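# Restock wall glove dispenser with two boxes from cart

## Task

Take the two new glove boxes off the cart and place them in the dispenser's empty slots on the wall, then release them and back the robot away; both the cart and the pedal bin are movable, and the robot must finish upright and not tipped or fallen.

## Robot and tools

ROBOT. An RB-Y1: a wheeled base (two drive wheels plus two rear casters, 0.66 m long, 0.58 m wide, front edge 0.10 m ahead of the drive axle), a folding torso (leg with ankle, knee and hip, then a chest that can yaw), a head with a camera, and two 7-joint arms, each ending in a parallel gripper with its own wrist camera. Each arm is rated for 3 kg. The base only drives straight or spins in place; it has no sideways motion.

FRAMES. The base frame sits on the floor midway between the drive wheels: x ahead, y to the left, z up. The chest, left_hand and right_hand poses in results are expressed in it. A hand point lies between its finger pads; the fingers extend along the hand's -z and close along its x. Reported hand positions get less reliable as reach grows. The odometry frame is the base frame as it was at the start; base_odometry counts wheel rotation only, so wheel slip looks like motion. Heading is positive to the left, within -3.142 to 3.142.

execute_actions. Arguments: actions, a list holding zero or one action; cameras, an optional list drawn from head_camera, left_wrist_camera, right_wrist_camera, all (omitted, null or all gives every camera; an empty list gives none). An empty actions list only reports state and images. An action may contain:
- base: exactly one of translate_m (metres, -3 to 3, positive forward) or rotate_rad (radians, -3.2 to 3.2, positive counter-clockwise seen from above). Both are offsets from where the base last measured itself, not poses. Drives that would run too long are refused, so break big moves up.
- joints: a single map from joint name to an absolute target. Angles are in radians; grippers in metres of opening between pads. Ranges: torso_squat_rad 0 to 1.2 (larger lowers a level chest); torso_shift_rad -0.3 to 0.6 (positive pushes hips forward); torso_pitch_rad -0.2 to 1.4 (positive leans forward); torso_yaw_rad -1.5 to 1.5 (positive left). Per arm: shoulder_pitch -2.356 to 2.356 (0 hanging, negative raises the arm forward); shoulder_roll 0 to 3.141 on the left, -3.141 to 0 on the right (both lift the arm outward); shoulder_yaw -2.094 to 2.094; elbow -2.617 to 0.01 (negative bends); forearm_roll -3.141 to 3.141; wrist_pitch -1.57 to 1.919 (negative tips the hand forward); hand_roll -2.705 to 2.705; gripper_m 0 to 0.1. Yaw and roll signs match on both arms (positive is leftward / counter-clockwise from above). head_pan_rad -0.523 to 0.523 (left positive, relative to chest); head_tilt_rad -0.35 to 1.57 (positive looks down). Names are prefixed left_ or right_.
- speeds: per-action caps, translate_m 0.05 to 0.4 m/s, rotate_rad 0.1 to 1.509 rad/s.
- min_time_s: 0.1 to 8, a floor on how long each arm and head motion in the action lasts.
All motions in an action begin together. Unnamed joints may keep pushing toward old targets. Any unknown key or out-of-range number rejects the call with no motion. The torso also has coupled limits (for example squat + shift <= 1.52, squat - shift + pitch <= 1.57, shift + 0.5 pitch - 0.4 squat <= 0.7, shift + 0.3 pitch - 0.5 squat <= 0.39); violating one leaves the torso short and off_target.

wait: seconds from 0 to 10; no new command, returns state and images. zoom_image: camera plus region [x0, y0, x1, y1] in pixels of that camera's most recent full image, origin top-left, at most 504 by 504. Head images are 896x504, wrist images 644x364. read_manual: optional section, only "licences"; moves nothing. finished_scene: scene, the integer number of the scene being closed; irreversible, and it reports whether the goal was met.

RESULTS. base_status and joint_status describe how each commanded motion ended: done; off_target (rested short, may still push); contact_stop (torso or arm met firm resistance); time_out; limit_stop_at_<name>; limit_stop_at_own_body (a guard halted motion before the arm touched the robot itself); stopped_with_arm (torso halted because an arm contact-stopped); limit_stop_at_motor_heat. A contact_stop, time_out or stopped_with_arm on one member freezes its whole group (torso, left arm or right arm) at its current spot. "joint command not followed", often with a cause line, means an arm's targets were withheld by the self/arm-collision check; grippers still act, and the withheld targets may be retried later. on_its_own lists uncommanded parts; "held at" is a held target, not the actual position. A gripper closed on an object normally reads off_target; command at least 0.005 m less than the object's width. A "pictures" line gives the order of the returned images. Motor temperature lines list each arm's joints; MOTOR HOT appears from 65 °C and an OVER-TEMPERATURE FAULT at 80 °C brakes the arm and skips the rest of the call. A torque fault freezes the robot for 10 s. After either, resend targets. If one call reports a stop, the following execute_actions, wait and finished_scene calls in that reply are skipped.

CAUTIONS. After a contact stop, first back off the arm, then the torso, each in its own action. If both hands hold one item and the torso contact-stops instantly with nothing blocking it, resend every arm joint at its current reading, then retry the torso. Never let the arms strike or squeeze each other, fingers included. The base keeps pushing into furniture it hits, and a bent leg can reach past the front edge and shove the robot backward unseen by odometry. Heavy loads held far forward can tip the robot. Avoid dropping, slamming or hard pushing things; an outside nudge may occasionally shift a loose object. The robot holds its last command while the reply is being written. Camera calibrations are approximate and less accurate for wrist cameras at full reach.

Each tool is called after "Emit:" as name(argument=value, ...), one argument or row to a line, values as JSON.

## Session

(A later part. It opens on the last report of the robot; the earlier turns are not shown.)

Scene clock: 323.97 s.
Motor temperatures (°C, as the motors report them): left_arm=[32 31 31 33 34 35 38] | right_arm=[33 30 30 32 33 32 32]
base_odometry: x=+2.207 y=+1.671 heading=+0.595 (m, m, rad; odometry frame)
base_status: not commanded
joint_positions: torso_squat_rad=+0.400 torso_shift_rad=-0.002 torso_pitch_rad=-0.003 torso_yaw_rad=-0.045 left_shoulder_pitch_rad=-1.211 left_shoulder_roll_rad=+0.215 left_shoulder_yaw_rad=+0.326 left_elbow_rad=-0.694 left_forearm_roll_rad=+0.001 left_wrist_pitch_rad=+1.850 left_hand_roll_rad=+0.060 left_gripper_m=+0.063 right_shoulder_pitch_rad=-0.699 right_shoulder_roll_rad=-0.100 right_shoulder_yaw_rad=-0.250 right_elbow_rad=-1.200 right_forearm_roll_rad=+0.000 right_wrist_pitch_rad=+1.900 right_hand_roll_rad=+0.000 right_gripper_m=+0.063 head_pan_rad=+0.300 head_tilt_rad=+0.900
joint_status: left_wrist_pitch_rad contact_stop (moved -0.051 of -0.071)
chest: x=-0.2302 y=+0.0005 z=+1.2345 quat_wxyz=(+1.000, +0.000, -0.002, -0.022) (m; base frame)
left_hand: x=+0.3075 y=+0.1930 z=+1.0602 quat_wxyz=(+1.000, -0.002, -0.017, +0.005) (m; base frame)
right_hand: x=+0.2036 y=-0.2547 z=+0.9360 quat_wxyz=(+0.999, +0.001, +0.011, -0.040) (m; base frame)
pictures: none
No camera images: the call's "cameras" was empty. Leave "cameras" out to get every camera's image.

Emit:
execute_actions(
  actions=[
    {"base":{"translate_m":-0.01},"joints":{"left_wrist_pitch_rad":1.9,"left_shoulder_pitch_rad":-1.22,"left_shoulder_roll_rad":0.224,"left_elbow_rad":-0.7,"left_forearm_roll_rad":0}},
  ],
  cameras=[],
)

Emit:
execute_actions(
  actions=[
    {"joints":{"torso_squat_rad":0.75,"torso_pitch_rad":0,"torso_shift_rad":0}},
  ],
  cameras=["head_camera"],
)

Scene clock: 332.73 s.
Motor temperatures (°C, as the motors report them): left_arm=[32 31 31 33 34 36 38] | right_arm=[32 30 30 32 33 32 32]
base_odometry: x=+2.199 y=+1.666 heading=+0.596 (m, m, rad; odometry frame)
base_status: done
joint_positions: torso_squat_rad=+0.400 torso_shift_rad=+0.000 torso_pitch_rad=+0.000 torso_yaw_rad=-0.045 left_shoulder_pitch_rad=-1.219 left_shoulder_roll_rad=+0.224 left_shoulder_yaw_rad=+0.326 left_elbow_rad=-0.700 left_forearm_roll_rad=+0.000 left_wrist_pitch_rad=+1.900 left_hand_roll_rad=+0.060 left_gripper_m=+0.063 right_shoulder_pitch_rad=-0.699 right_shoulder_roll_rad=-0.100 right_shoulder_yaw_rad=-0.250 right_elbow_rad=-1.200 right_forearm_roll_rad=+0.000 right_wrist_pitch_rad=+1.900 right_hand_roll_rad=+0.000 right_gripper_m=+0.063 head_pan_rad=+0.300 head_tilt_rad=+0.900
joint_status: all done
chest: x=-0.2279 y=+0.0007 z=+1.2347 quat_wxyz=(+1.000, +0.000, +0.000, -0.023) (m; base frame)
left_hand: x=+0.3017 y=+0.1966 z=+1.0654 quat_wxyz=(+1.000, +0.000, +0.001, +0.007) (m; base frame)
right_hand: x=+0.2048 y=-0.2548 z=+0.9347 quat_wxyz=(+0.999, +0.001, +0.013, -0.040) (m; base frame)
pictures: none
No camera images: the call's "cameras" was empty. Leave "cameras" out to get every camera's image.

Scene clock: 334.70 s.
Motor temperatures (°C, as the motors report them): left_arm=[32 30 31 33 34 36 38] | right_arm=[32 30 30 32 33 32 32]
base_odometry: x=+2.199 y=+1.666 heading=+0.595 (m, m, rad; odometry frame)
base_status: not commanded
joint_positions: torso_squat_rad=+0.624 torso_shift_rad=-0.002 torso_pitch_rad=-0.006 torso_yaw_rad=-0.045 left_shoulder_pitch_rad=-1.228 left_shoulder_roll_rad=+0.226 left_shoulder_yaw_rad=+0.326 left_elbow_rad=-0.704 left_forearm_roll_rad=+0.000 left_wrist_pitch_rad=+1.901 left_hand_roll_rad=+0.060 left_gripper_m=+0.063 right_shoulder_pitch_rad=-0.699 right_shoulder_roll_rad=-0.100 right_shoulder_yaw_rad=-0.250 right_elbow_rad=-1.200 right_forearm_roll_rad=+0.000 right_wrist_pitch_rad=+1.900 right_hand_roll_rad=+0.000 right_gripper_m=+0.063 head_pan_rad=+0.300 head_tilt_rad=+0.900
joint_status: torso_squat_rad contact_stop (moved +0.224 of +0.350); the others done
on_its_own: torso_squat_rad is held at +0.624, not at your +0.750, since a contact_stop
chest: x=-0.2310 y=+0.0001 z=+1.1580 quat_wxyz=(+1.000, +0.000, -0.003, -0.023) (m; base frame)
left_hand: x=+0.3026 y=+0.1955 z=+0.9981 quat_wxyz=(+1.000, +0.001, -0.009, +0.006) (m; base frame)
right_hand: x=+0.2034 y=-0.2551 z=+0.8604 quat_wxyz=(+0.999, +0.001, +0.010, -0.040) (m; base frame)
pictures: head_camera
camera_calibration (this result's frames):
head_camera: T_world_to_cam=[[0.217288, -0.975338, 0.0387493, -0.00925689], [-0.771581, -0.195939, -0.605202, 0.726311], [0.597869, 0.101605, -0.795128, 1.14916], [0, 0, 0, 1]] pos_world=[-0.124627, 0.0165238, 1.35365]
Images, in order (width x height): head_camera 896x504.

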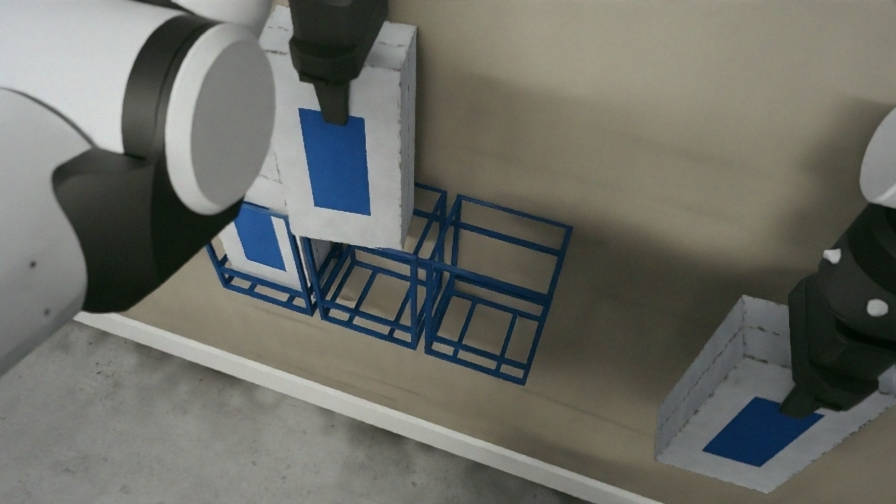

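Emit:
execute_actions(
  actions=[
    {"joints":{"torso_squat_rad":0.45,"torso_pitch_rad":0,"torso_shift_rad":0,"left_shoulder_pitch_rad":-1.22,"left_shoulder_roll_rad":0.224,"left_elbow_rad":-0.7}},
  ],
  cameras=[],
)

Emit:
execute_actions(
  actions=[
    {"joints":{"torso_yaw_rad":-0.085,"left_hand_roll_rad":0.09,"head_pan_rad":0.34}},
  ],
  cameras=[],
)

Emit:
execute_actions(
  actions=[
    {"joints":{"torso_squat_rad":0.58}},
  ],
  cameras=["head_camera"],
)

Emit:
zoom_image(
  camera="head_camera",
  region=[200, 120, 600, 400],
)

Scene clock: 345.03 s.
Motor temperatures (°C, as the motors report them): left_arm=[31 30 31 33 34 35 38] | right_arm=[32 30 30 32 33 32 32]
base_odometry: x=+2.199 y=+1.666 heading=+0.595 (m, m, rad; odometry frame)
base_status: not commanded
joint_positions: torso_squat_rad=+0.450 torso_shift_rad=+0.000 torso_pitch_rad=+0.000 torso_yaw_rad=-0.045 left_shoulder_pitch_rad=-1.220 left_shoulder_roll_rad=+0.224 left_shoulder_yaw_rad=+0.326 left_elbow_rad=-0.700 left_forearm_roll_rad=+0.000 left_wrist_pitch_rad=+1.900 left_hand_roll_rad=+0.060 left_gripper_m=+0.063 right_shoulder_pitch_rad=-0.699 right_shoulder_roll_rad=-0.100 right_shoulder_yaw_rad=-0.250 right_elbow_rad=-1.200 right_forearm_roll_rad=+0.000 right_wrist_pitch_rad=+1.900 right_hand_roll_rad=+0.000 right_gripper_m=+0.063 head_pan_rad=+0.300 head_tilt_rad=+0.900
joint_status: all done
chest: x=-0.2278 y=+0.0005 z=+1.2202 quat_wxyz=(+1.000, +0.000, +0.000, -0.023) (m; base frame)
left_hand: x=+0.3021 y=+0.1966 z=+1.0515 quat_wxyz=(+1.000, +0.000, +0.000, +0.007) (m; base frame)
right_hand: x=+0.2047 y=-0.2549 z=+0.9201 quat_wxyz=(+0.999, +0.001, +0.013, -0.040) (m; base frame)
pictures: none
No camera images: the call's "cameras" was empty. Leave "cameras" out to get every camera's image.

Scene clock: 345.70 s.
Motor temperatures (°C, as the motors report them): left_arm=[31 30 31 33 34 35 38] | right_arm=[32 30 30 32 33 32 32]
base_odometry: x=+2.199 y=+1.666 heading=+0.596 (m, m, rad; odometry frame)
base_status: not commanded
joint_positions: torso_squat_rad=+0.450 torso_shift_rad=-0.001 torso_pitch_rad=-0.001 torso_yaw_rad=-0.084 left_shoulder_pitch_rad=-1.218 left_shoulder_roll_rad=+0.225 left_shoulder_yaw_rad=+0.326 left_elbow_rad=-0.700 left_forearm_roll_rad=+0.000 left_wrist_pitch_rad=+1.901 left_hand_roll_rad=+0.090 left_gripper_m=+0.063 right_shoulder_pitch_rad=-0.699 right_shoulder_roll_rad=-0.100 right_shoulder_yaw_rad=-0.250 right_elbow_rad=-1.200 right_forearm_roll_rad=+0.000 right_wrist_pitch_rad=+1.900 right_hand_roll_rad=+0.000 right_gripper_m=+0.063 head_pan_rad=+0.340 head_tilt_rad=+0.900
joint_status: all done
chest: x=-0.2289 y=+0.0009 z=+1.2202 quat_wxyz=(+0.999, +0.000, -0.001, -0.042) (m; base frame)
left_hand: x=+0.3082 y=+0.1770 z=+1.0516 quat_wxyz=(+1.000, +0.000, +0.001, +0.003) (m; base frame)
right_hand: x=+0.1938 y=-0.2716 z=+0.9209 quat_wxyz=(+0.998, +0.001, +0.013, -0.060) (m; base frame)
pictures: none
No camera images: the call's "cameras" was empty. Leave "cameras" out to get every camera's image.

Scene clock: 346.97 s.
Motor temperatures (°C, as the motors report them): left_arm=[31 30 31 33 34 35 38] | right_arm=[32 30 30 32 33 32 32]
base_odometry: x=+2.199 y=+1.666 heading=+0.596 (m, m, rad; odometry frame)
base_status: not commanded
joint_positions: torso_squat_rad=+0.580 torso_shift_rad=-0.001 torso_pitch_rad=-0.002 torso_yaw_rad=-0.085 left_shoulder_pitch_rad=-1.221 left_shoulder_roll_rad=+0.225 left_shoulder_yaw_rad=+0.326 left_elbow_rad=-0.701 left_forearm_roll_rad=+0.000 left_wrist_pitch_rad=+1.900 left_hand_roll_rad=+0.090 left_gripper_m=+0.063 right_shoulder_pitch_rad=-0.699 right_shoulder_roll_rad=-0.100 right_shoulder_yaw_rad=-0.250 right_elbow_rad=-1.200 right_forearm_roll_rad=+0.000 right_wrist_pitch_rad=+1.900 right_hand_roll_rad=+0.000 right_gripper_m=+0.063 head_pan_rad=+0.340 head_tilt_rad=+0.900
joint_status: all done
chest: x=-0.2293 y=+0.0007 z=+1.1754 quat_wxyz=(+0.999, +0.000, -0.001, -0.042) (m; base frame)
left_hand: x=+0.3086 y=+0.1759 z=+1.0085 quat_wxyz=(+1.000, +0.000, -0.001, +0.003) (m; base frame)
right_hand: x=+0.1936 y=-0.2718 z=+0.8764 quat_wxyz=(+0.998, +0.001, +0.012, -0.060) (m; base frame)
pictures: head_camera
camera_calibration (this result's frames):
head_camera: T_world_to_cam=[[0.21799, -0.975173, 0.0389582, -0.0106461], [-0.773725, -0.197013, -0.602109, 0.733916], [0.594836, 0.101111, -0.797463, 1.16405], [0, 0, 0, 1]] pos_world=[-0.122246, 0.0165112, 1.37059]
Images, in order (width x height): head_camera 896x504.

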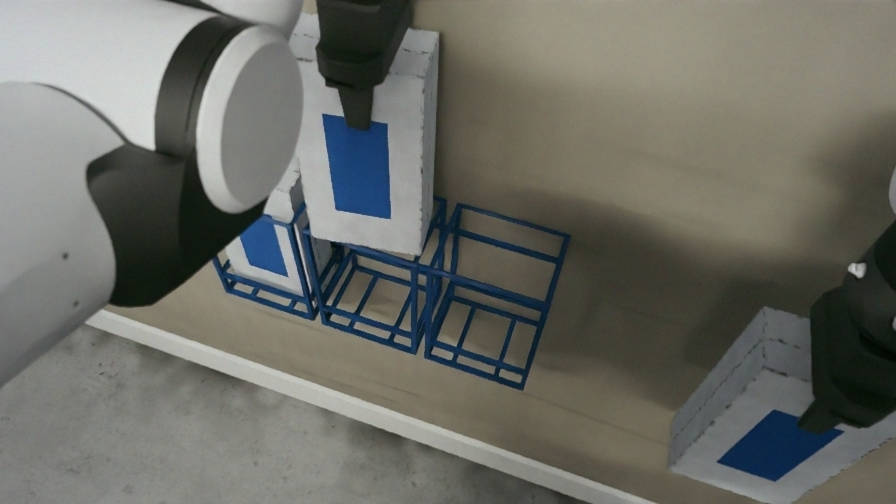

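Region (200, 120, 600, 400) of head_camera's 896x504 image, scaled by 1.260, with more detail than that image has; it fills the top 353 rows of this view, and the rest is white.

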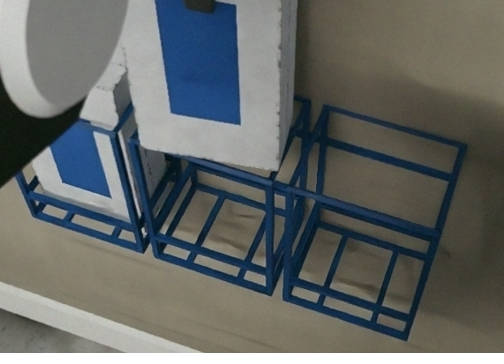

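Looks aligned behind the front rim.

Emit:
execute_actions(
  actions=[
    {"joints":{"torso_squat_rad":0.75}},
  ],
  cameras=["head_camera"],
)

Scene clock: 350.80 s.
Motor temperatures (°C, as the motors report them): left_arm=[31 30 31 33 34 35 38] | right_arm=[32 30 30 32 33 32 32]
base_odometry: x=+2.199 y=+1.666 heading=+0.596 (m, m, rad; odometry frame)
base_status: not commanded
joint_positions: torso_squat_rad=+0.750 torso_shift_rad=-0.001 torso_pitch_rad=-0.002 torso_yaw_rad=-0.085 left_shoulder_pitch_rad=-1.223 left_shoulder_roll_rad=+0.225 left_shoulder_yaw_rad=+0.326 left_elbow_rad=-0.702 left_forearm_roll_rad=+0.000 left_wrist_pitch_rad=+1.900 left_hand_roll_rad=+0.090 left_gripper_m=+0.063 right_shoulder_pitch_rad=-0.699 right_shoulder_roll_rad=-0.100 right_shoulder_yaw_rad=-0.250 right_elbow_rad=-1.200 right_forearm_roll_rad=+0.000 right_wrist_pitch_rad=+1.900 right_hand_roll_rad=+0.000 right_gripper_m=+0.063 head_pan_rad=+0.340 head_tilt_rad=+0.900
joint_status: all done
chest: x=-0.2294 y=+0.0005 z=+1.1020 quat_wxyz=(+0.999, +0.000, -0.001, -0.042) (m; base frame)
left_hand: x=+0.3095 y=+0.1754 z=+0.9367 quat_wxyz=(+1.000, +0.000, -0.003, +0.002) (m; base frame)
right_hand: x=+0.1936 y=-0.2719 z=+0.8032 quat_wxyz=(+0.998, +0.001, +0.012, -0.060) (m; base frame)
pictures: head_camera
camera_calibration (this result's frames):
head_camera: T_world_to_cam=[[0.217849, -0.975213, 0.0387524, -0.00779524], [-0.773519, -0.196734, -0.602465, 0.69005], [0.595156, 0.101271, -0.797204, 1.1054], [0, 0, 0, 1]] pos_world=[-0.12242, 0.0162095, 1.29726]
Images, in order (width x height): head_camera 896x504.

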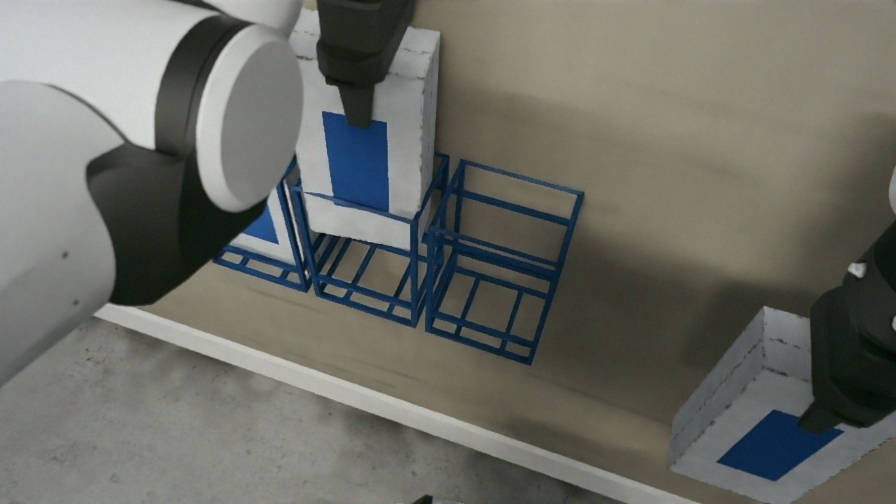

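Emit:
execute_actions(
  actions=[
    {"joints":{"torso_squat_rad":0.92}},
  ],
  cameras=[],
)

Emit:
execute_actions(
  actions=[
    {"joints":{"left_gripper_m":0.085}},
  ],
  cameras=[],
)

Emit:
execute_actions(
  actions=[
    {"joints":{"torso_squat_rad":0.4}},
  ],
  cameras=["head_camera"],
)

Scene clock: 358.77 s.
Motor temperatures (°C, as the motors report them): left_arm=[31 30 31 33 34 35 38] | right_arm=[31 30 30 32 33 32 32]
base_odometry: x=+2.199 y=+1.666 heading=+0.596 (m, m, rad; odometry frame)
base_status: not commanded
joint_positions: torso_squat_rad=+0.920 torso_shift_rad=-0.001 torso_pitch_rad=-0.003 torso_yaw_rad=-0.085 left_shoulder_pitch_rad=-1.223 left_shoulder_roll_rad=+0.225 left_shoulder_yaw_rad=+0.326 left_elbow_rad=-0.702 left_forearm_roll_rad=+0.000 left_wrist_pitch_rad=+1.900 left_hand_roll_rad=+0.090 left_gripper_m=+0.063 right_shoulder_pitch_rad=-0.699 right_shoulder_roll_rad=-0.100 right_shoulder_yaw_rad=-0.250 right_elbow_rad=-1.200 right_forearm_roll_rad=+0.000 right_wrist_pitch_rad=+1.900 right_hand_roll_rad=+0.000 right_gripper_m=+0.063 head_pan_rad=+0.340 head_tilt_rad=+0.900
joint_status: all done
chest: x=-0.2293 y=+0.0004 z=+1.0139 quat_wxyz=(+0.999, +0.000, -0.001, -0.042) (m; base frame)
left_hand: x=+0.3096 y=+0.1755 z=+0.8487 quat_wxyz=(+1.000, +0.000, -0.004, +0.002) (m; base frame)
right_hand: x=+0.1938 y=-0.2719 z=+0.7151 quat_wxyz=(+0.998, +0.001, +0.012, -0.060) (m; base frame)
pictures: none
No camera images: the call's "cameras" was empty. Leave "cameras" out to get every camera's image.

Scene clock: 359.57 s.
Motor temperatures (°C, as the motors report them): left_arm=[31 30 31 32 34 35 38] | right_arm=[31 30 30 32 33 32 32]
base_odometry: x=+2.199 y=+1.666 heading=+0.596 (m, m, rad; odometry frame)
base_status: not commanded
joint_positions: torso_squat_rad=+0.920 torso_shift_rad=-0.001 torso_pitch_rad=-0.003 torso_yaw_rad=-0.085 left_shoulder_pitch_rad=-1.222 left_shoulder_roll_rad=+0.225 left_shoulder_yaw_rad=+0.326 left_elbow_rad=-0.702 left_forearm_roll_rad=+0.000 left_wrist_pitch_rad=+1.900 left_hand_roll_rad=+0.090 left_gripper_m=+0.085 right_shoulder_pitch_rad=-0.699 right_shoulder_roll_rad=-0.100 right_shoulder_yaw_rad=-0.250 right_elbow_rad=-1.200 right_forearm_roll_rad=+0.000 right_wrist_pitch_rad=+1.900 right_hand_roll_rad=+0.000 right_gripper_m=+0.063 head_pan_rad=+0.340 head_tilt_rad=+0.900
joint_status: all done
chest: x=-0.2293 y=+0.0004 z=+1.0139 quat_wxyz=(+0.999, +0.000, -0.001, -0.042) (m; base frame)
left_hand: x=+0.3094 y=+0.1755 z=+0.8485 quat_wxyz=(+1.000, +0.000, -0.003, +0.002) (m; base frame)
right_hand: x=+0.1938 y=-0.2719 z=+0.7151 quat_wxyz=(+0.998, +0.001, +0.012, -0.060) (m; base frame)
pictures: none
No camera images: the call's "cameras" was empty. Leave "cameras" out to get every camera's image.

Scene clock: 362.20 s.
Motor temperatures (°C, as the motors report them): left_arm=[31 30 31 33 34 35 38] | right_arm=[31 30 30 32 33 32 32]
base_odometry: x=+2.199 y=+1.666 heading=+0.596 (m, m, rad; odometry frame)
base_status: not commanded
joint_positions: torso_squat_rad=+0.400 torso_shift_rad=-0.001 torso_pitch_rad=-0.001 torso_yaw_rad=-0.085 left_shoulder_pitch_rad=-1.217 left_shoulder_roll_rad=+0.223 left_shoulder_yaw_rad=+0.326 left_elbow_rad=-0.699 left_forearm_roll_rad=+0.000 left_wrist_pitch_rad=+1.900 left_hand_roll_rad=+0.090 left_gripper_m=+0.085 right_shoulder_pitch_rad=-0.699 right_shoulder_roll_rad=-0.100 right_shoulder_yaw_rad=-0.250 right_elbow_rad=-1.200 right_forearm_roll_rad=+0.000 right_wrist_pitch_rad=+1.900 right_hand_roll_rad=+0.000 right_gripper_m=+0.063 head_pan_rad=+0.340 head_tilt_rad=+0.900
joint_status: all done
chest: x=-0.2290 y=+0.0007 z=+1.2346 quat_wxyz=(+0.999, +0.000, -0.001, -0.042) (m; base frame)
left_hand: x=+0.3076 y=+0.1758 z=+1.0649 quat_wxyz=(+1.000, +0.000, +0.002, +0.002) (m; base frame)
right_hand: x=+0.1937 y=-0.2716 z=+0.9353 quat_wxyz=(+0.998, +0.001, +0.012, -0.060) (m; base frame)
pictures: head_camera
camera_calibration (this result's frames):
head_camera: T_world_to_cam=[[0.218047, -0.975169, 0.038742, -0.0127445], [-0.77419, -0.197006, -0.601514, 0.768949], [0.59421, 0.101165, -0.797923, 1.21154], [0, 0, 0, 1]] pos_world=[-0.121818, 0.016494, 1.42974]
Images, in order (width x height): head_camera 896x504.

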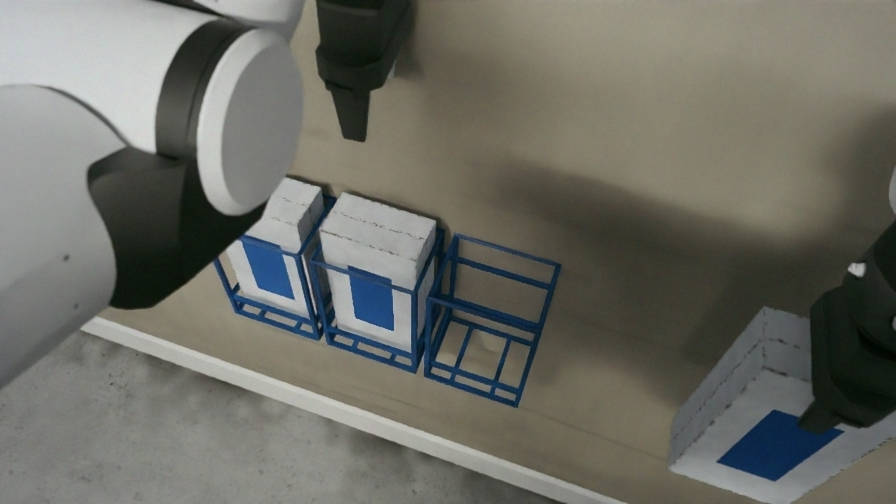

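Emit:
execute_actions(
  actions=[
    {"base":{"translate_m":-0.12},"joints":{"torso_squat_rad":0.0}},
  ],
  cameras=[],
)

Emit:
execute_actions(
  actions=[
    {"joints":{"torso_yaw_rad":0.47,"right_shoulder_pitch_rad":-0.93,"right_shoulder_roll_rad":-0.135,"right_shoulder_yaw_rad":-0.278,"right_elbow_rad":-1.0,"right_hand_roll_rad":-0.47,"head_pan_rad":-0.4,"left_shoulder_pitch_rad":-0.3,"left_shoulder_roll_rad":0.1,"left_shoulder_yaw_rad":0,"left_elbow_rad":-0.5,"left_wrist_pitch_rad":0,"left_hand_roll_rad":0}},
  ],
  cameras=["head_camera"],
)

Scene clock: 377.87 s.
Motor temperatures (°C, as the motors report them): left_arm=[33 30 31 33 34 34 38] | right_arm=[31 30 30 32 33 32 32]
base_odometry: x=+2.100 y=+1.599 heading=+0.598 (m, m, rad; odometry frame)
base_status: done
joint_positions: torso_squat_rad=+0.000 torso_shift_rad=+0.000 torso_pitch_rad=+0.000 torso_yaw_rad=-0.085 left_shoulder_pitch_rad=-1.220 left_shoulder_roll_rad=+0.224 left_shoulder_yaw_rad=+0.326 left_elbow_rad=-0.700 left_forearm_roll_rad=+0.000 left_wrist_pitch_rad=+1.900 left_hand_roll_rad=+0.090 left_gripper_m=+0.085 right_shoulder_pitch_rad=-0.699 right_shoulder_roll_rad=-0.100 right_shoulder_yaw_rad=-0.250 right_elbow_rad=-1.200 right_forearm_roll_rad=+0.000 right_wrist_pitch_rad=+1.900 right_hand_roll_rad=+0.000 right_gripper_m=+0.063 head_pan_rad=+0.340 head_tilt_rad=+0.900
joint_status: all done
chest: x=-0.2279 y=+0.0007 z=+1.2899 quat_wxyz=(+0.999, +0.000, +0.000, -0.042) (m; base frame)
left_hand: x=+0.3094 y=+0.1754 z=+1.1212 quat_wxyz=(+1.000, +0.000, +0.000, +0.002) (m; base frame)
right_hand: x=+0.1943 y=-0.2718 z=+0.9900 quat_wxyz=(+0.998, +0.001, +0.013, -0.060) (m; base frame)
pictures: none
No camera images: the call's "cameras" was empty. Leave "cameras" out to get every camera's image.

Scene clock: 379.97 s.
Motor temperatures (°C, as the motors report them): left_arm=[32 30 31 33 34 34 38] | right_arm=[31 30 30 32 33 32 32]
base_odometry: x=+2.100 y=+1.599 heading=+0.598 (m, m, rad; odometry frame)
base_status: not commanded
joint_positions: torso_squat_rad=+0.000 torso_shift_rad=+0.000 torso_pitch_rad=+0.000 torso_yaw_rad=+0.470 left_shoulder_pitch_rad=-0.300 left_shoulder_roll_rad=+0.100 left_shoulder_yaw_rad=+0.000 left_elbow_rad=-0.500 left_forearm_roll_rad=+0.000 left_wrist_pitch_rad=+0.000 left_hand_roll_rad=+0.000 left_gripper_m=+0.085 right_shoulder_pitch_rad=-0.929 right_shoulder_roll_rad=-0.135 right_shoulder_yaw_rad=-0.278 right_elbow_rad=-1.000 right_forearm_roll_rad=+0.000 right_wrist_pitch_rad=+1.900 right_hand_roll_rad=-0.470 right_gripper_m=+0.063 head_pan_rad=-0.400 head_tilt_rad=+0.900
joint_status: all done
chest: x=-0.2280 y=+0.0008 z=+1.2899 quat_wxyz=(+0.973, +0.000, +0.000, +0.233) (m; base frame)
left_hand: x=+0.0407 y=+0.4256 z=+0.7506 quat_wxyz=(+0.909, +0.125, -0.363, +0.161) (m; base frame)
right_hand: x=+0.3063 y=+0.0253 z=+1.0451 quat_wxyz=(+1.000, +0.000, +0.000, +0.000) (m; base frame)
pictures: head_camera
camera_calibration (this result's frames):
head_camera: T_world_to_cam=[[0.0346381, -0.998663, 0.0383612, -0.0405288], [-0.798008, -0.0507455, -0.600506, 0.795704], [0.60165, -0.00981219, -0.798699, 1.25898], [0, 0, 0, 1]] pos_world=[-0.121085, 0.0122572, 1.48493]
Images, in order (width x height): head_camera 896x504.

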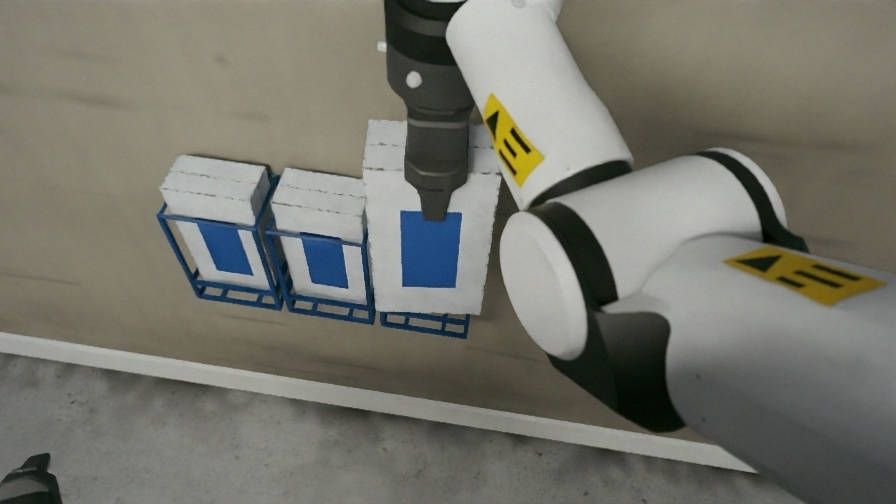

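Emit:
execute_actions(
  actions=[
    {"base":{"translate_m":0.1},"speeds":{"translate_m":0.08},"joints":{"torso_yaw_rad":0.49,"right_hand_roll_rad":-0.53}},
  ],
  cameras=[],
)

Emit:
execute_actions(
  actions=[
    {"joints":{"torso_squat_rad":0.25}},
  ],
  cameras=["head_camera"],
)

Scene clock: 391.50 s.
Motor temperatures (°C, as the motors report them): left_arm=[31 30 31 33 34 34 38] | right_arm=[31 30 30 32 33 32 32]
base_odometry: x=+2.182 y=+1.655 heading=+0.597 (m, m, rad; odometry frame)
base_status: done
joint_positions: torso_squat_rad=+0.000 torso_shift_rad=+0.000 torso_pitch_rad=+0.000 torso_yaw_rad=+0.490 left_shoulder_pitch_rad=-0.300 left_shoulder_roll_rad=+0.100 left_shoulder_yaw_rad=+0.000 left_elbow_rad=-0.500 left_forearm_roll_rad=+0.000 left_wrist_pitch_rad=+0.000 left_hand_roll_rad=+0.000 left_gripper_m=+0.085 right_shoulder_pitch_rad=-0.929 right_shoulder_roll_rad=-0.135 right_shoulder_yaw_rad=-0.278 right_elbow_rad=-1.000 right_forearm_roll_rad=+0.000 right_wrist_pitch_rad=+1.900 right_hand_roll_rad=-0.530 right_gripper_m=+0.063 head_pan_rad=-0.400 head_tilt_rad=+0.900
joint_status: all done
chest: x=-0.2279 y=+0.0007 z=+1.2899 quat_wxyz=(+0.970, +0.000, +0.000, +0.243) (m; base frame)
left_hand: x=+0.0323 y=+0.4309 z=+0.7506 quat_wxyz=(+0.907, +0.129, -0.362, +0.170) (m; base frame)
right_hand: x=+0.3058 y=+0.0359 z=+1.0450 quat_wxyz=(+1.000, +0.000, +0.001, -0.020) (m; base frame)
pictures: none
No camera images: the call's "cameras" was empty. Leave "cameras" out to get every camera's image.

Scene clock: 393.13 s.
Motor temperatures (°C, as the motors report them): left_arm=[31 30 31 33 34 34 38] | right_arm=[31 30 30 32 33 32 32]
base_odometry: x=+2.182 y=+1.655 heading=+0.597 (m, m, rad; odometry frame)
base_status: not commanded
joint_positions: torso_squat_rad=+0.250 torso_shift_rad=+0.000 torso_pitch_rad=+0.000 torso_yaw_rad=+0.490 left_shoulder_pitch_rad=-0.300 left_shoulder_roll_rad=+0.100 left_shoulder_yaw_rad=+0.000 left_elbow_rad=-0.500 left_forearm_roll_rad=+0.000 left_wrist_pitch_rad=+0.000 left_hand_roll_rad=+0.000 left_gripper_m=+0.085 right_shoulder_pitch_rad=-0.929 right_shoulder_roll_rad=-0.135 right_shoulder_yaw_rad=-0.278 right_elbow_rad=-1.000 right_forearm_roll_rad=+0.000 right_wrist_pitch_rad=+1.900 right_hand_roll_rad=-0.530 right_gripper_m=+0.063 head_pan_rad=-0.400 head_tilt_rad=+0.900
joint_status: all done
chest: x=-0.2280 y=+0.0007 z=+1.2682 quat_wxyz=(+0.970, +0.000, +0.000, +0.243) (m; base frame)
left_hand: x=+0.0323 y=+0.4309 z=+0.7289 quat_wxyz=(+0.907, +0.129, -0.362, +0.170) (m; base frame)
right_hand: x=+0.3057 y=+0.0359 z=+1.0234 quat_wxyz=(+1.000, +0.000, +0.000, -0.020) (m; base frame)
pictures: head_camera
camera_calibration (this result's frames):
head_camera: T_world_to_cam=[[0.0545369, -0.997775, 0.0383389, -0.0351792], [-0.79682, -0.066628, -0.600532, 0.782967], [0.601751, 0.00220198, -0.798681, 1.24159], [0, 0, 0, 1]] pos_world=[-0.121328, 0.0143326, 1.46318]
Images, in order (width x height): head_camera 896x504.

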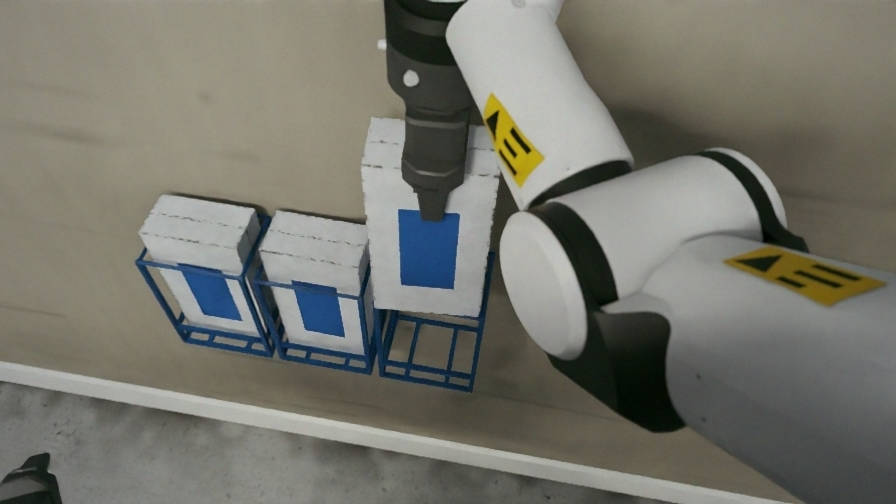

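Emit:
execute_actions(
  actions=[
    {"base":{"translate_m":0.022},"speeds":{"translate_m":0.05}},
  ],
  cameras=[],
)

Emit:
execute_actions(
  actions=[
    {"joints":{"torso_squat_rad":0.55}},
  ],
  cameras=["head_camera"],
)

Scene clock: 401.47 s.
Motor temperatures (°C, as the motors report them): left_arm=[31 30 31 33 34 34 38] | right_arm=[31 30 30 32 33 32 32]
base_odometry: x=+2.200 y=+1.667 heading=+0.596 (m, m, rad; odometry frame)
base_status: done
joint_positions: torso_squat_rad=+0.250 torso_shift_rad=-0.001 torso_pitch_rad=-0.001 torso_yaw_rad=+0.490 left_shoulder_pitch_rad=-0.300 left_shoulder_roll_rad=+0.100 left_shoulder_yaw_rad=+0.000 left_elbow_rad=-0.500 left_forearm_roll_rad=+0.000 left_wrist_pitch_rad=+0.000 left_hand_roll_rad=+0.000 left_gripper_m=+0.085 right_shoulder_pitch_rad=-0.928 right_shoulder_roll_rad=-0.132 right_shoulder_yaw_rad=-0.277 right_elbow_rad=-1.000 right_forearm_roll_rad=+0.000 right_wrist_pitch_rad=+1.900 right_hand_roll_rad=-0.530 right_gripper_m=+0.063 head_pan_rad=-0.400 head_tilt_rad=+0.900
joint_status: not commanded
chest: x=-0.2288 y=+0.0006 z=+1.2681 quat_wxyz=(+0.970, +0.000, -0.001, +0.243) (m; base frame)
left_hand: x=+0.0322 y=+0.4308 z=+0.7293 quat_wxyz=(+0.907, +0.129, -0.363, +0.170) (m; base frame)
right_hand: x=+0.3040 y=+0.0367 z=+1.0232 quat_wxyz=(+1.000, +0.000, +0.001, -0.019) (m; base frame)
pictures: none
No camera images: the call's "cameras" was empty. Leave "cameras" out to get every camera's image.

Scene clock: 403.33 s.
Motor temperatures (°C, as the motors report them): left_arm=[30 30 31 33 34 34 38] | right_arm=[31 30 30 32 33 32 32]
base_odometry: x=+2.200 y=+1.667 heading=+0.596 (m, m, rad; odometry frame)
base_status: not commanded
joint_positions: torso_squat_rad=+0.550 torso_shift_rad=-0.001 torso_pitch_rad=-0.002 torso_yaw_rad=+0.490 left_shoulder_pitch_rad=-0.300 left_shoulder_roll_rad=+0.100 left_shoulder_yaw_rad=+0.000 left_elbow_rad=-0.500 left_forearm_roll_rad=+0.000 left_wrist_pitch_rad=+0.000 left_hand_roll_rad=+0.000 left_gripper_m=+0.085 right_shoulder_pitch_rad=-0.930 right_shoulder_roll_rad=-0.133 right_shoulder_yaw_rad=-0.277 right_elbow_rad=-1.000 right_forearm_roll_rad=+0.000 right_wrist_pitch_rad=+1.901 right_hand_roll_rad=-0.530 right_gripper_m=+0.063 head_pan_rad=-0.400 head_tilt_rad=+0.900
joint_status: all done
chest: x=-0.2290 y=+0.0006 z=+1.1866 quat_wxyz=(+0.970, +0.000, -0.001, +0.243) (m; base frame)
left_hand: x=+0.0323 y=+0.4308 z=+0.6479 quat_wxyz=(+0.907, +0.129, -0.363, +0.171) (m; base frame)
right_hand: x=+0.3042 y=+0.0369 z=+0.9429 quat_wxyz=(+1.000, +0.000, +0.000, -0.019) (m; base frame)
pictures: head_camera
camera_calibration (this result's frames):
head_camera: T_world_to_cam=[[0.0544714, -0.997778, 0.0383554, -0.0321552], [-0.795795, -0.0665818, -0.601894, 0.734986], [0.603111, 0.00226298, -0.797654, 1.17621], [0, 0, 0, 1]] pos_world=[-0.122732, 0.0141912, 1.38182]
Images, in order (width x height): head_camera 896x504.

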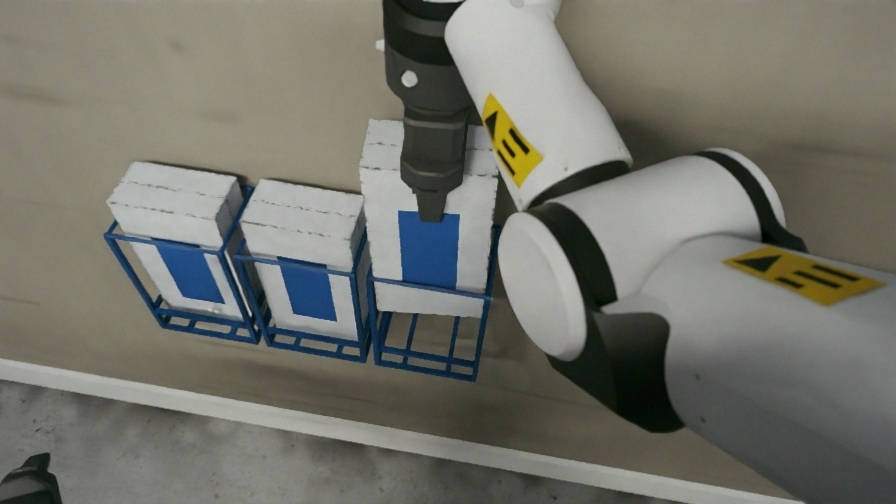

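Emit:
execute_actions(
  actions=[
    {"joints":{"torso_squat_rad":0.76}},
  ],
  cameras=[],
)

Emit:
execute_actions(
  actions=[
    {"joints":{"right_gripper_m":0.085}},
  ],
  cameras=[],
)

Emit:
execute_actions(
  actions=[
    {"joints":{"torso_squat_rad":0.3}},
  ],
  cameras=[],
)

Emit:
execute_actions(
  actions=[
    {"base":{"translate_m":-0.5},"joints":{"torso_yaw_rad":0,"head_pan_rad":0,"head_tilt_rad":0.6,"right_shoulder_pitch_rad":-0.3,"right_elbow_rad":-0.5,"right_wrist_pitch_rad":0,"right_shoulder_yaw_rad":0}},
  ],
  cameras=["head_camera"],
)

Scene clock: 413.03 s.
Motor temperatures (°C, as the motors report them): left_arm=[30 30 31 32 34 34 38] | right_arm=[31 30 30 32 33 33 32]
base_odometry: x=+2.200 y=+1.667 heading=+0.596 (m, m, rad; odometry frame)
base_status: not commanded
joint_positions: torso_squat_rad=+0.760 torso_shift_rad=-0.001 torso_pitch_rad=-0.002 torso_yaw_rad=+0.490 left_shoulder_pitch_rad=-0.300 left_shoulder_roll_rad=+0.100 left_shoulder_yaw_rad=+0.000 left_elbow_rad=-0.500 left_forearm_roll_rad=+0.000 left_wrist_pitch_rad=+0.000 left_hand_roll_rad=+0.000 left_gripper_m=+0.085 right_shoulder_pitch_rad=-0.930 right_shoulder_roll_rad=-0.133 right_shoulder_yaw_rad=-0.277 right_elbow_rad=-1.000 right_forearm_roll_rad=+0.000 right_wrist_pitch_rad=+1.902 right_hand_roll_rad=-0.530 right_gripper_m=+0.063 head_pan_rad=-0.400 head_tilt_rad=+0.900
joint_status: all done
chest: x=-0.2291 y=+0.0005 z=+1.0972 quat_wxyz=(+0.970, +0.000, -0.001, +0.243) (m; base frame)
left_hand: x=+0.0324 y=+0.4307 z=+0.5586 quat_wxyz=(+0.907, +0.129, -0.363, +0.171) (m; base frame)
right_hand: x=+0.3043 y=+0.0364 z=+0.8535 quat_wxyz=(+1.000, +0.000, +0.000, -0.019) (m; base frame)
pictures: none
No camera images: the call's "cameras" was empty. Leave "cameras" out to get every camera's image.

Scene clock: 413.83 s.
Motor temperatures (°C, as the motors report them): left_arm=[30 30 31 32 34 34 38] | right_arm=[31 30 30 32 33 33 32]
base_odometry: x=+2.200 y=+1.667 heading=+0.596 (m, m, rad; odometry frame)
base_status: not commanded
joint_positions: torso_squat_rad=+0.760 torso_shift_rad=-0.001 torso_pitch_rad=-0.002 torso_yaw_rad=+0.490 left_shoulder_pitch_rad=-0.300 left_shoulder_roll_rad=+0.100 left_shoulder_yaw_rad=+0.000 left_elbow_rad=-0.500 left_forearm_roll_rad=+0.000 left_wrist_pitch_rad=+0.000 left_hand_roll_rad=+0.000 left_gripper_m=+0.085 right_shoulder_pitch_rad=-0.930 right_shoulder_roll_rad=-0.133 right_shoulder_yaw_rad=-0.277 right_elbow_rad=-1.000 right_forearm_roll_rad=+0.000 right_wrist_pitch_rad=+1.901 right_hand_roll_rad=-0.530 right_gripper_m=+0.085 head_pan_rad=-0.400 head_tilt_rad=+0.900
joint_status: all done
chest: x=-0.2291 y=+0.0005 z=+1.0972 quat_wxyz=(+0.970, +0.000, -0.001, +0.243) (m; base frame)
left_hand: x=+0.0324 y=+0.4307 z=+0.5586 quat_wxyz=(+0.907, +0.129, -0.363, +0.171) (m; base frame)
right_hand: x=+0.3043 y=+0.0366 z=+0.8534 quat_wxyz=(+1.000, +0.000, +0.000, -0.019) (m; base frame)
pictures: none
No camera images: the call's "cameras" was empty. Leave "cameras" out to get every camera's image.

Scene clock: 416.23 s.
Motor temperatures (°C, as the motors report them): left_arm=[30 29 31 32 34 34 38] | right_arm=[31 30 30 32 33 33 32]
base_odometry: x=+2.200 y=+1.667 heading=+0.596 (m, m, rad; odometry frame)
base_status: not commanded
joint_positions: torso_squat_rad=+0.300 torso_shift_rad=-0.001 torso_pitch_rad=-0.001 torso_yaw_rad=+0.490 left_shoulder_pitch_rad=-0.300 left_shoulder_roll_rad=+0.100 left_shoulder_yaw_rad=+0.000 left_elbow_rad=-0.500 left_forearm_roll_rad=+0.000 left_wrist_pitch_rad=+0.000 left_hand_roll_rad=+0.000 left_gripper_m=+0.085 right_shoulder_pitch_rad=-0.928 right_shoulder_roll_rad=-0.131 right_shoulder_yaw_rad=-0.277 right_elbow_rad=-0.999 right_forearm_roll_rad=+0.000 right_wrist_pitch_rad=+1.900 right_hand_roll_rad=-0.530 right_gripper_m=+0.085 head_pan_rad=-0.400 head_tilt_rad=+0.900
joint_status: all done
chest: x=-0.2286 y=+0.0007 z=+1.2586 quat_wxyz=(+0.970, +0.000, +0.000, +0.243) (m; base frame)
left_hand: x=+0.0321 y=+0.4309 z=+0.7197 quat_wxyz=(+0.907, +0.129, -0.363, +0.171) (m; base frame)
right_hand: x=+0.3037 y=+0.0373 z=+1.0132 quat_wxyz=(+1.000, +0.000, +0.001, -0.019) (m; base frame)
pictures: none
No camera images: the call's "cameras" was empty. Leave "cameras" out to get every camera's image.

Scene clock: 419.43 s.
Motor temperatures (°C, as the motors report them): left_arm=[30 29 31 32 34 34 38] | right_arm=[31 30 30 32 33 33 32]
base_odometry: x=+1.787 y=+1.385 heading=+0.598 (m, m, rad; odometry frame)
base_status: done
joint_positions: torso_squat_rad=+0.300 torso_shift_rad=+0.000 torso_pitch_rad=+0.000 torso_yaw_rad=+0.000 left_shoulder_pitch_rad=-0.300 left_shoulder_roll_rad=+0.100 left_shoulder_yaw_rad=+0.000 left_elbow_rad=-0.500 left_forearm_roll_rad=+0.000 left_wrist_pitch_rad=+0.000 left_hand_roll_rad=+0.000 left_gripper_m=+0.085 right_shoulder_pitch_rad=-0.300 right_shoulder_roll_rad=-0.135 right_shoulder_yaw_rad=+0.000 right_elbow_rad=-0.500 right_forearm_roll_rad=+0.000 right_wrist_pitch_rad=+0.000 right_hand_roll_rad=-0.530 right_gripper_m=+0.085 head_pan_rad=+0.000 head_tilt_rad=+0.600
joint_status: all done
chest: x=-0.2281 y=+0.0007 z=+1.2587 quat_wxyz=(+1.000, +0.000, +0.000, +0.000) (m; base frame)
left_hand: x=+0.2043 y=+0.2577 z=+0.7196 quat_wxyz=(+0.921, +0.037, -0.383, -0.055) (m; base frame)
right_hand: x=+0.2055 y=-0.2815 z=+0.7226 quat_wxyz=(+0.903, +0.048, -0.384, -0.186) (m; base frame)
pictures: head_camera
camera_calibration (this result's frames):
head_camera: T_world_to_cam=[[-0.0451002, -0.998639, 0.0261985, -0.0480827], [-0.586286, 0.00522567, -0.810087, 1.12755], [0.808847, -0.0518949, -0.585724, 0.964602], [0, 0, 0, 1]] pos_world=[-0.121317, -0.00385152, 1.47966]
Images, in order (width x height): head_camera 896x504.

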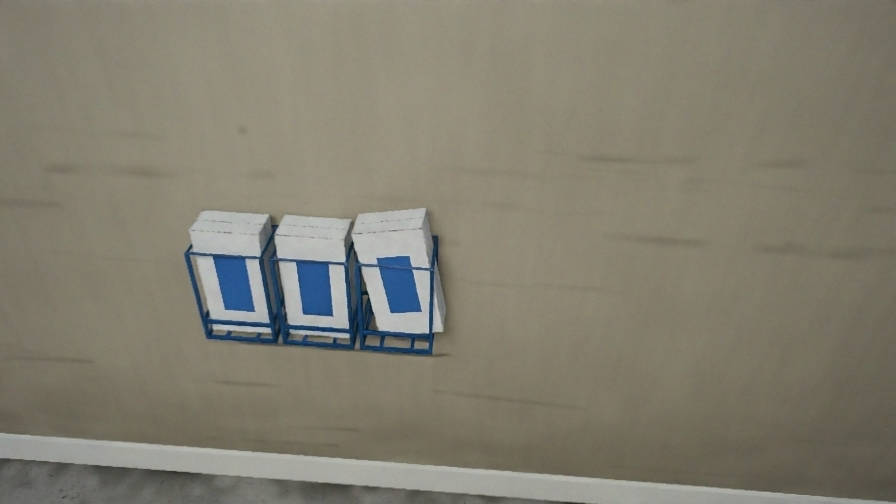

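Emit:
execute_actions(
  actions=[
    {"joints":{"torso_squat_rad":0.2,"torso_yaw_rad":0.51,"right_shoulder_pitch_rad":-0.93,"right_shoulder_roll_rad":-0.135,"right_shoulder_yaw_rad":-0.278,"right_elbow_rad":-1.0,"right_hand_roll_rad":-0.55,"right_wrist_pitch_rad":1.9,"right_gripper_m":0.1,"head_pan_rad":-0.4,"head_tilt_rad":0.9}},
  ],
  cameras=[],
)

Emit:
execute_actions(
  actions=[
    {"base":{"translate_m":0.497},"speeds":{"translate_m":0.2}},
  ],
)

Scene clock: 429.27 s.
Motor temperatures (°C, as the motors report them): left_arm=[29 29 31 32 34 34 38] | right_arm=[30 30 30 32 33 33 32]
base_odometry: x=+1.787 y=+1.385 heading=+0.598 (m, m, rad; odometry frame)
base_status: not commanded
joint_positions: torso_squat_rad=+0.200 torso_shift_rad=+0.000 torso_pitch_rad=+0.000 torso_yaw_rad=+0.510 left_shoulder_pitch_rad=-0.300 left_shoulder_roll_rad=+0.100 left_shoulder_yaw_rad=+0.000 left_elbow_rad=-0.500 left_forearm_roll_rad=+0.000 left_wrist_pitch_rad=+0.000 left_hand_roll_rad=+0.000 left_gripper_m=+0.085 right_shoulder_pitch_rad=-0.930 right_shoulder_roll_rad=-0.135 right_shoulder_yaw_rad=-0.278 right_elbow_rad=-1.000 right_forearm_roll_rad=+0.000 right_wrist_pitch_rad=+1.900 right_hand_roll_rad=-0.550 right_gripper_m=+0.099 head_pan_rad=-0.400 head_tilt_rad=+0.900
joint_status: all done
chest: x=-0.2280 y=+0.0007 z=+1.2760 quat_wxyz=(+0.968, +0.000, +0.000, +0.252) (m; base frame)
left_hand: x=+0.0237 y=+0.4360 z=+0.7368 quat_wxyz=(+0.905, +0.132, -0.361, +0.179) (m; base frame)
right_hand: x=+0.3051 y=+0.0467 z=+1.0315 quat_wxyz=(+1.000, +0.000, +0.000, -0.020) (m; base frame)
pictures: none
No camera images: the call's "cameras" was empty. Leave "cameras" out to get every camera's image.

Scene clock: 432.63 s.
Motor temperatures (°C, as the motors report them): left_arm=[29 29 31 32 34 34 38] | right_arm=[30 30 30 32 33 32 32]
base_odometry: x=+2.197 y=+1.666 heading=+0.600 (m, m, rad; odometry frame)
base_status: done
joint_positions: torso_squat_rad=+0.200 torso_shift_rad=+0.000 torso_pitch_rad=+0.000 torso_yaw_rad=+0.510 left_shoulder_pitch_rad=-0.300 left_shoulder_roll_rad=+0.100 left_shoulder_yaw_rad=+0.000 left_elbow_rad=-0.500 left_forearm_roll_rad=+0.000 left_wrist_pitch_rad=+0.000 left_hand_roll_rad=+0.000 left_gripper_m=+0.085 right_shoulder_pitch_rad=-0.930 right_shoulder_roll_rad=-0.135 right_shoulder_yaw_rad=-0.278 right_elbow_rad=-1.000 right_forearm_roll_rad=+0.000 right_wrist_pitch_rad=+1.900 right_hand_roll_rad=-0.550 right_gripper_m=+0.099 head_pan_rad=-0.400 head_tilt_rad=+0.900
joint_status: not commanded
chest: x=-0.2279 y=+0.0007 z=+1.2760 quat_wxyz=(+0.968, +0.000, +0.000, +0.252) (m; base frame)
left_hand: x=+0.0238 y=+0.4360 z=+0.7368 quat_wxyz=(+0.906, +0.132, -0.361, +0.179) (m; base frame)
right_hand: x=+0.3051 y=+0.0467 z=+1.0314 quat_wxyz=(+1.000, +0.000, +0.000, -0.020) (m; base frame)
pictures: head_camera, left_wrist_camera, right_wrist_camera
camera_calibration (this result's frames):
head_camera: T_world_to_cam=[[0.0745107, -0.996484, 0.0383121, -0.0308928], [-0.795407, -0.0825602, -0.600427, 0.787946], [0.601479, 0.0142645, -0.798762, 1.24779], [0, 0, 0, 1]] pos_world=[-0.121476, 0.0164698, 1.47097]
left_wrist_camera: T_world_to_cam=[[0.672197, 0.218005, 0.707549, -0.632207], [-0.0977994, -0.921146, 0.37673, 0.151424], [0.733885, -0.322434, -0.597871, 0.653696], [0, 0, 0, 1]] pos_world=[-0.0399611, 0.488082, 0.781098]
right_wrist_camera: T_world_to_cam=[[-0.998881, 0.037678, -0.0285777, 0.334413], [0.00999386, 0.758854, 0.651184, -0.681475], [0.0462216, 0.65017, -0.758381, 0.827591], [0, 0, 0, 1]] pos_world=[0.302597, -0.0335352, 1.08095]
Images, in order (width x height): head_camera 896x504, left_wrist_camera 644x364, right_wrist_camera 644x364.

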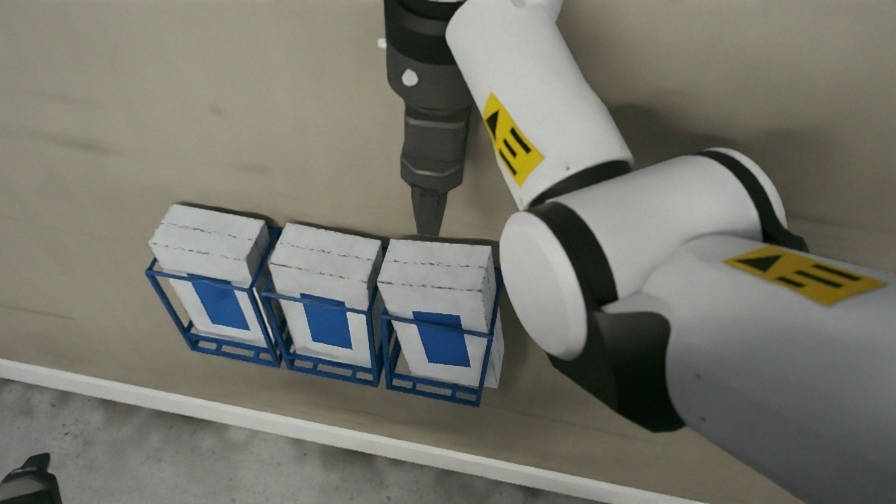

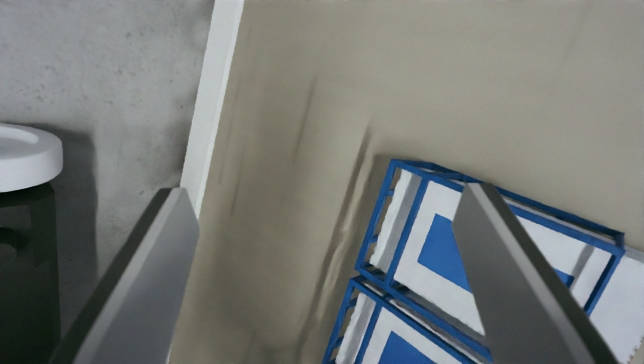

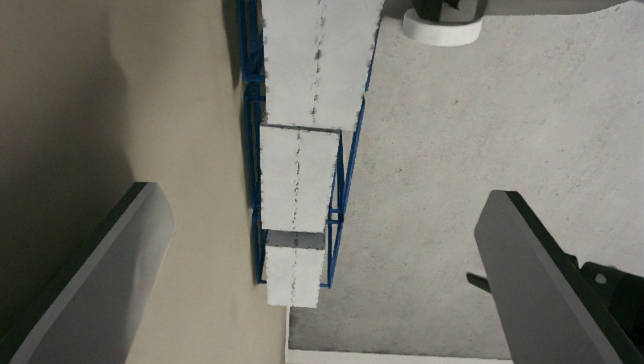

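Emit:
execute_actions(
  actions=[
    {"joints":{"torso_squat_rad":0.72}},
  ],
  cameras=[],
)

Emit:
execute_actions(
  actions=[
    {"joints":{"right_gripper_m":0.058}},
  ],
  cameras=[],
)

Emit:
execute_actions(
  actions=[
    {"joints":{"torso_squat_rad":0.62}},
  ],
  cameras=[],
)

Emit:
execute_actions(
  actions=[
    {"joints":{"torso_yaw_rad":0.46,"right_hand_roll_rad":-0.5},"min_time_s":1.5},
  ],
  cameras=["head_camera"],
)

Scene clock: 449.43 s.
Motor temperatures (°C, as the motors report them): left_arm=[29 29 31 32 34 34 38] | right_arm=[30 30 30 32 33 32 32]
base_odometry: x=+2.197 y=+1.666 heading=+0.600 (m, m, rad; odometry frame)
base_status: not commanded
joint_positions: torso_squat_rad=+0.720 torso_shift_rad=+0.000 torso_pitch_rad=+0.000 torso_yaw_rad=+0.510 left_shoulder_pitch_rad=-0.300 left_shoulder_roll_rad=+0.100 left_shoulder_yaw_rad=+0.000 left_elbow_rad=-0.500 left_forearm_roll_rad=+0.000 left_wrist_pitch_rad=+0.000 left_hand_roll_rad=+0.000 left_gripper_m=+0.085 right_shoulder_pitch_rad=-0.930 right_shoulder_roll_rad=-0.135 right_shoulder_yaw_rad=-0.278 right_elbow_rad=-1.000 right_forearm_roll_rad=+0.000 right_wrist_pitch_rad=+1.900 right_hand_roll_rad=-0.550 right_gripper_m=+0.099 head_pan_rad=-0.400 head_tilt_rad=+0.900
joint_status: all done
chest: x=-0.2280 y=+0.0006 z=+1.1162 quat_wxyz=(+0.968, +0.000, +0.000, +0.252) (m; base frame)
left_hand: x=+0.0237 y=+0.4359 z=+0.5771 quat_wxyz=(+0.905, +0.132, -0.361, +0.180) (m; base frame)
right_hand: x=+0.3050 y=+0.0466 z=+0.8718 quat_wxyz=(+1.000, +0.000, +0.000, -0.020) (m; base frame)
pictures: none
No camera images: the call's "cameras" was empty. Leave "cameras" out to get every camera's image.

Scene clock: 450.33 s.
Motor temperatures (°C, as the motors report them): left_arm=[29 29 31 32 34 34 38] | right_arm=[30 30 30 32 33 32 32]
base_odometry: x=+2.197 y=+1.666 heading=+0.600 (m, m, rad; odometry frame)
base_status: not commanded
joint_positions: torso_squat_rad=+0.720 torso_shift_rad=+0.000 torso_pitch_rad=+0.000 torso_yaw_rad=+0.510 left_shoulder_pitch_rad=-0.300 left_shoulder_roll_rad=+0.100 left_shoulder_yaw_rad=+0.000 left_elbow_rad=-0.500 left_forearm_roll_rad=+0.000 left_wrist_pitch_rad=+0.000 left_hand_roll_rad=+0.000 left_gripper_m=+0.085 right_shoulder_pitch_rad=-0.930 right_shoulder_roll_rad=-0.135 right_shoulder_yaw_rad=-0.278 right_elbow_rad=-1.000 right_forearm_roll_rad=+0.000 right_wrist_pitch_rad=+1.900 right_hand_roll_rad=-0.550 right_gripper_m=+0.061 head_pan_rad=-0.400 head_tilt_rad=+0.900
joint_status: all done
chest: x=-0.2280 y=+0.0006 z=+1.1162 quat_wxyz=(+0.968, +0.000, +0.000, +0.252) (m; base frame)
left_hand: x=+0.0237 y=+0.4359 z=+0.5771 quat_wxyz=(+0.905, +0.132, -0.361, +0.180) (m; base frame)
right_hand: x=+0.3050 y=+0.0466 z=+0.8718 quat_wxyz=(+1.000, +0.000, +0.000, -0.020) (m; base frame)
pictures: none
No camera images: the call's "cameras" was empty. Leave "cameras" out to get every camera's image.

Scene clock: 451.47 s.
Motor temperatures (°C, as the motors report them): left_arm=[29 29 31 32 34 34 38] | right_arm=[30 30 30 32 33 32 32]
base_odometry: x=+2.197 y=+1.666 heading=+0.600 (m, m, rad; odometry frame)
base_status: not commanded
joint_positions: torso_squat_rad=+0.620 torso_shift_rad=+0.000 torso_pitch_rad=+0.000 torso_yaw_rad=+0.510 left_shoulder_pitch_rad=-0.300 left_shoulder_roll_rad=+0.100 left_shoulder_yaw_rad=+0.000 left_elbow_rad=-0.500 left_forearm_roll_rad=+0.000 left_wrist_pitch_rad=+0.000 left_hand_roll_rad=+0.000 left_gripper_m=+0.085 right_shoulder_pitch_rad=-0.930 right_shoulder_roll_rad=-0.135 right_shoulder_yaw_rad=-0.278 right_elbow_rad=-1.000 right_forearm_roll_rad=+0.000 right_wrist_pitch_rad=+1.900 right_hand_roll_rad=-0.550 right_gripper_m=+0.061 head_pan_rad=-0.400 head_tilt_rad=+0.900
joint_status: all done
chest: x=-0.2278 y=+0.0006 z=+1.1596 quat_wxyz=(+0.968, +0.000, +0.000, +0.252) (m; base frame)
left_hand: x=+0.0237 y=+0.4359 z=+0.6204 quat_wxyz=(+0.906, +0.132, -0.361, +0.179) (m; base frame)
right_hand: x=+0.3050 y=+0.0465 z=+0.9148 quat_wxyz=(+1.000, +0.000, +0.001, -0.020) (m; base frame)
pictures: none
No camera images: the call's "cameras" was empty. Leave "cameras" out to get every camera's image.

Scene clock: 453.27 s.
Motor temperatures (°C, as the motors report them): left_arm=[29 29 31 32 34 34 38] | right_arm=[30 30 30 32 33 32 32]
base_odometry: x=+2.197 y=+1.665 heading=+0.600 (m, m, rad; odometry frame)
base_status: not commanded
joint_positions: torso_squat_rad=+0.620 torso_shift_rad=+0.000 torso_pitch_rad=-0.001 torso_yaw_rad=+0.460 left_shoulder_pitch_rad=-0.300 left_shoulder_roll_rad=+0.100 left_shoulder_yaw_rad=+0.000 left_elbow_rad=-0.500 left_forearm_roll_rad=+0.000 left_wrist_pitch_rad=+0.000 left_hand_roll_rad=+0.000 left_gripper_m=+0.085 right_shoulder_pitch_rad=-0.930 right_shoulder_roll_rad=-0.131 right_shoulder_yaw_rad=-0.276 right_elbow_rad=-1.000 right_forearm_roll_rad=+0.000 right_wrist_pitch_rad=+1.900 right_hand_roll_rad=-0.500 right_gripper_m=+0.061 head_pan_rad=-0.400 head_tilt_rad=+0.900
joint_status: all done
chest: x=-0.2284 y=+0.0007 z=+1.1596 quat_wxyz=(+0.974, +0.000, +0.000, +0.228) (m; base frame)
left_hand: x=+0.0450 y=+0.4229 z=+0.6206 quat_wxyz=(+0.910, +0.123, -0.365, +0.157) (m; base frame)
right_hand: x=+0.3053 y=+0.0221 z=+0.9152 quat_wxyz=(+1.000, +0.000, +0.000, -0.018) (m; base frame)
pictures: head_camera
camera_calibration (this result's frames):
head_camera: T_world_to_cam=[[0.0250125, -0.998945, 0.038501, -0.037914], [-0.798046, -0.0431476, -0.60105, 0.71771], [0.602077, -0.0156918, -0.798284, 1.15478], [0, 0, 0, 1]] pos_world=[-0.121552, 0.0112141, 1.35468]
Images, in order (width x height): head_camera 896x504.

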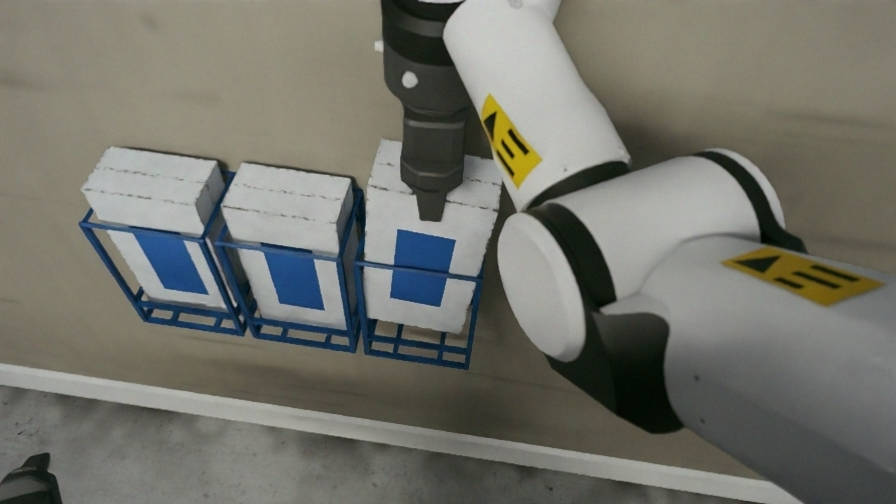

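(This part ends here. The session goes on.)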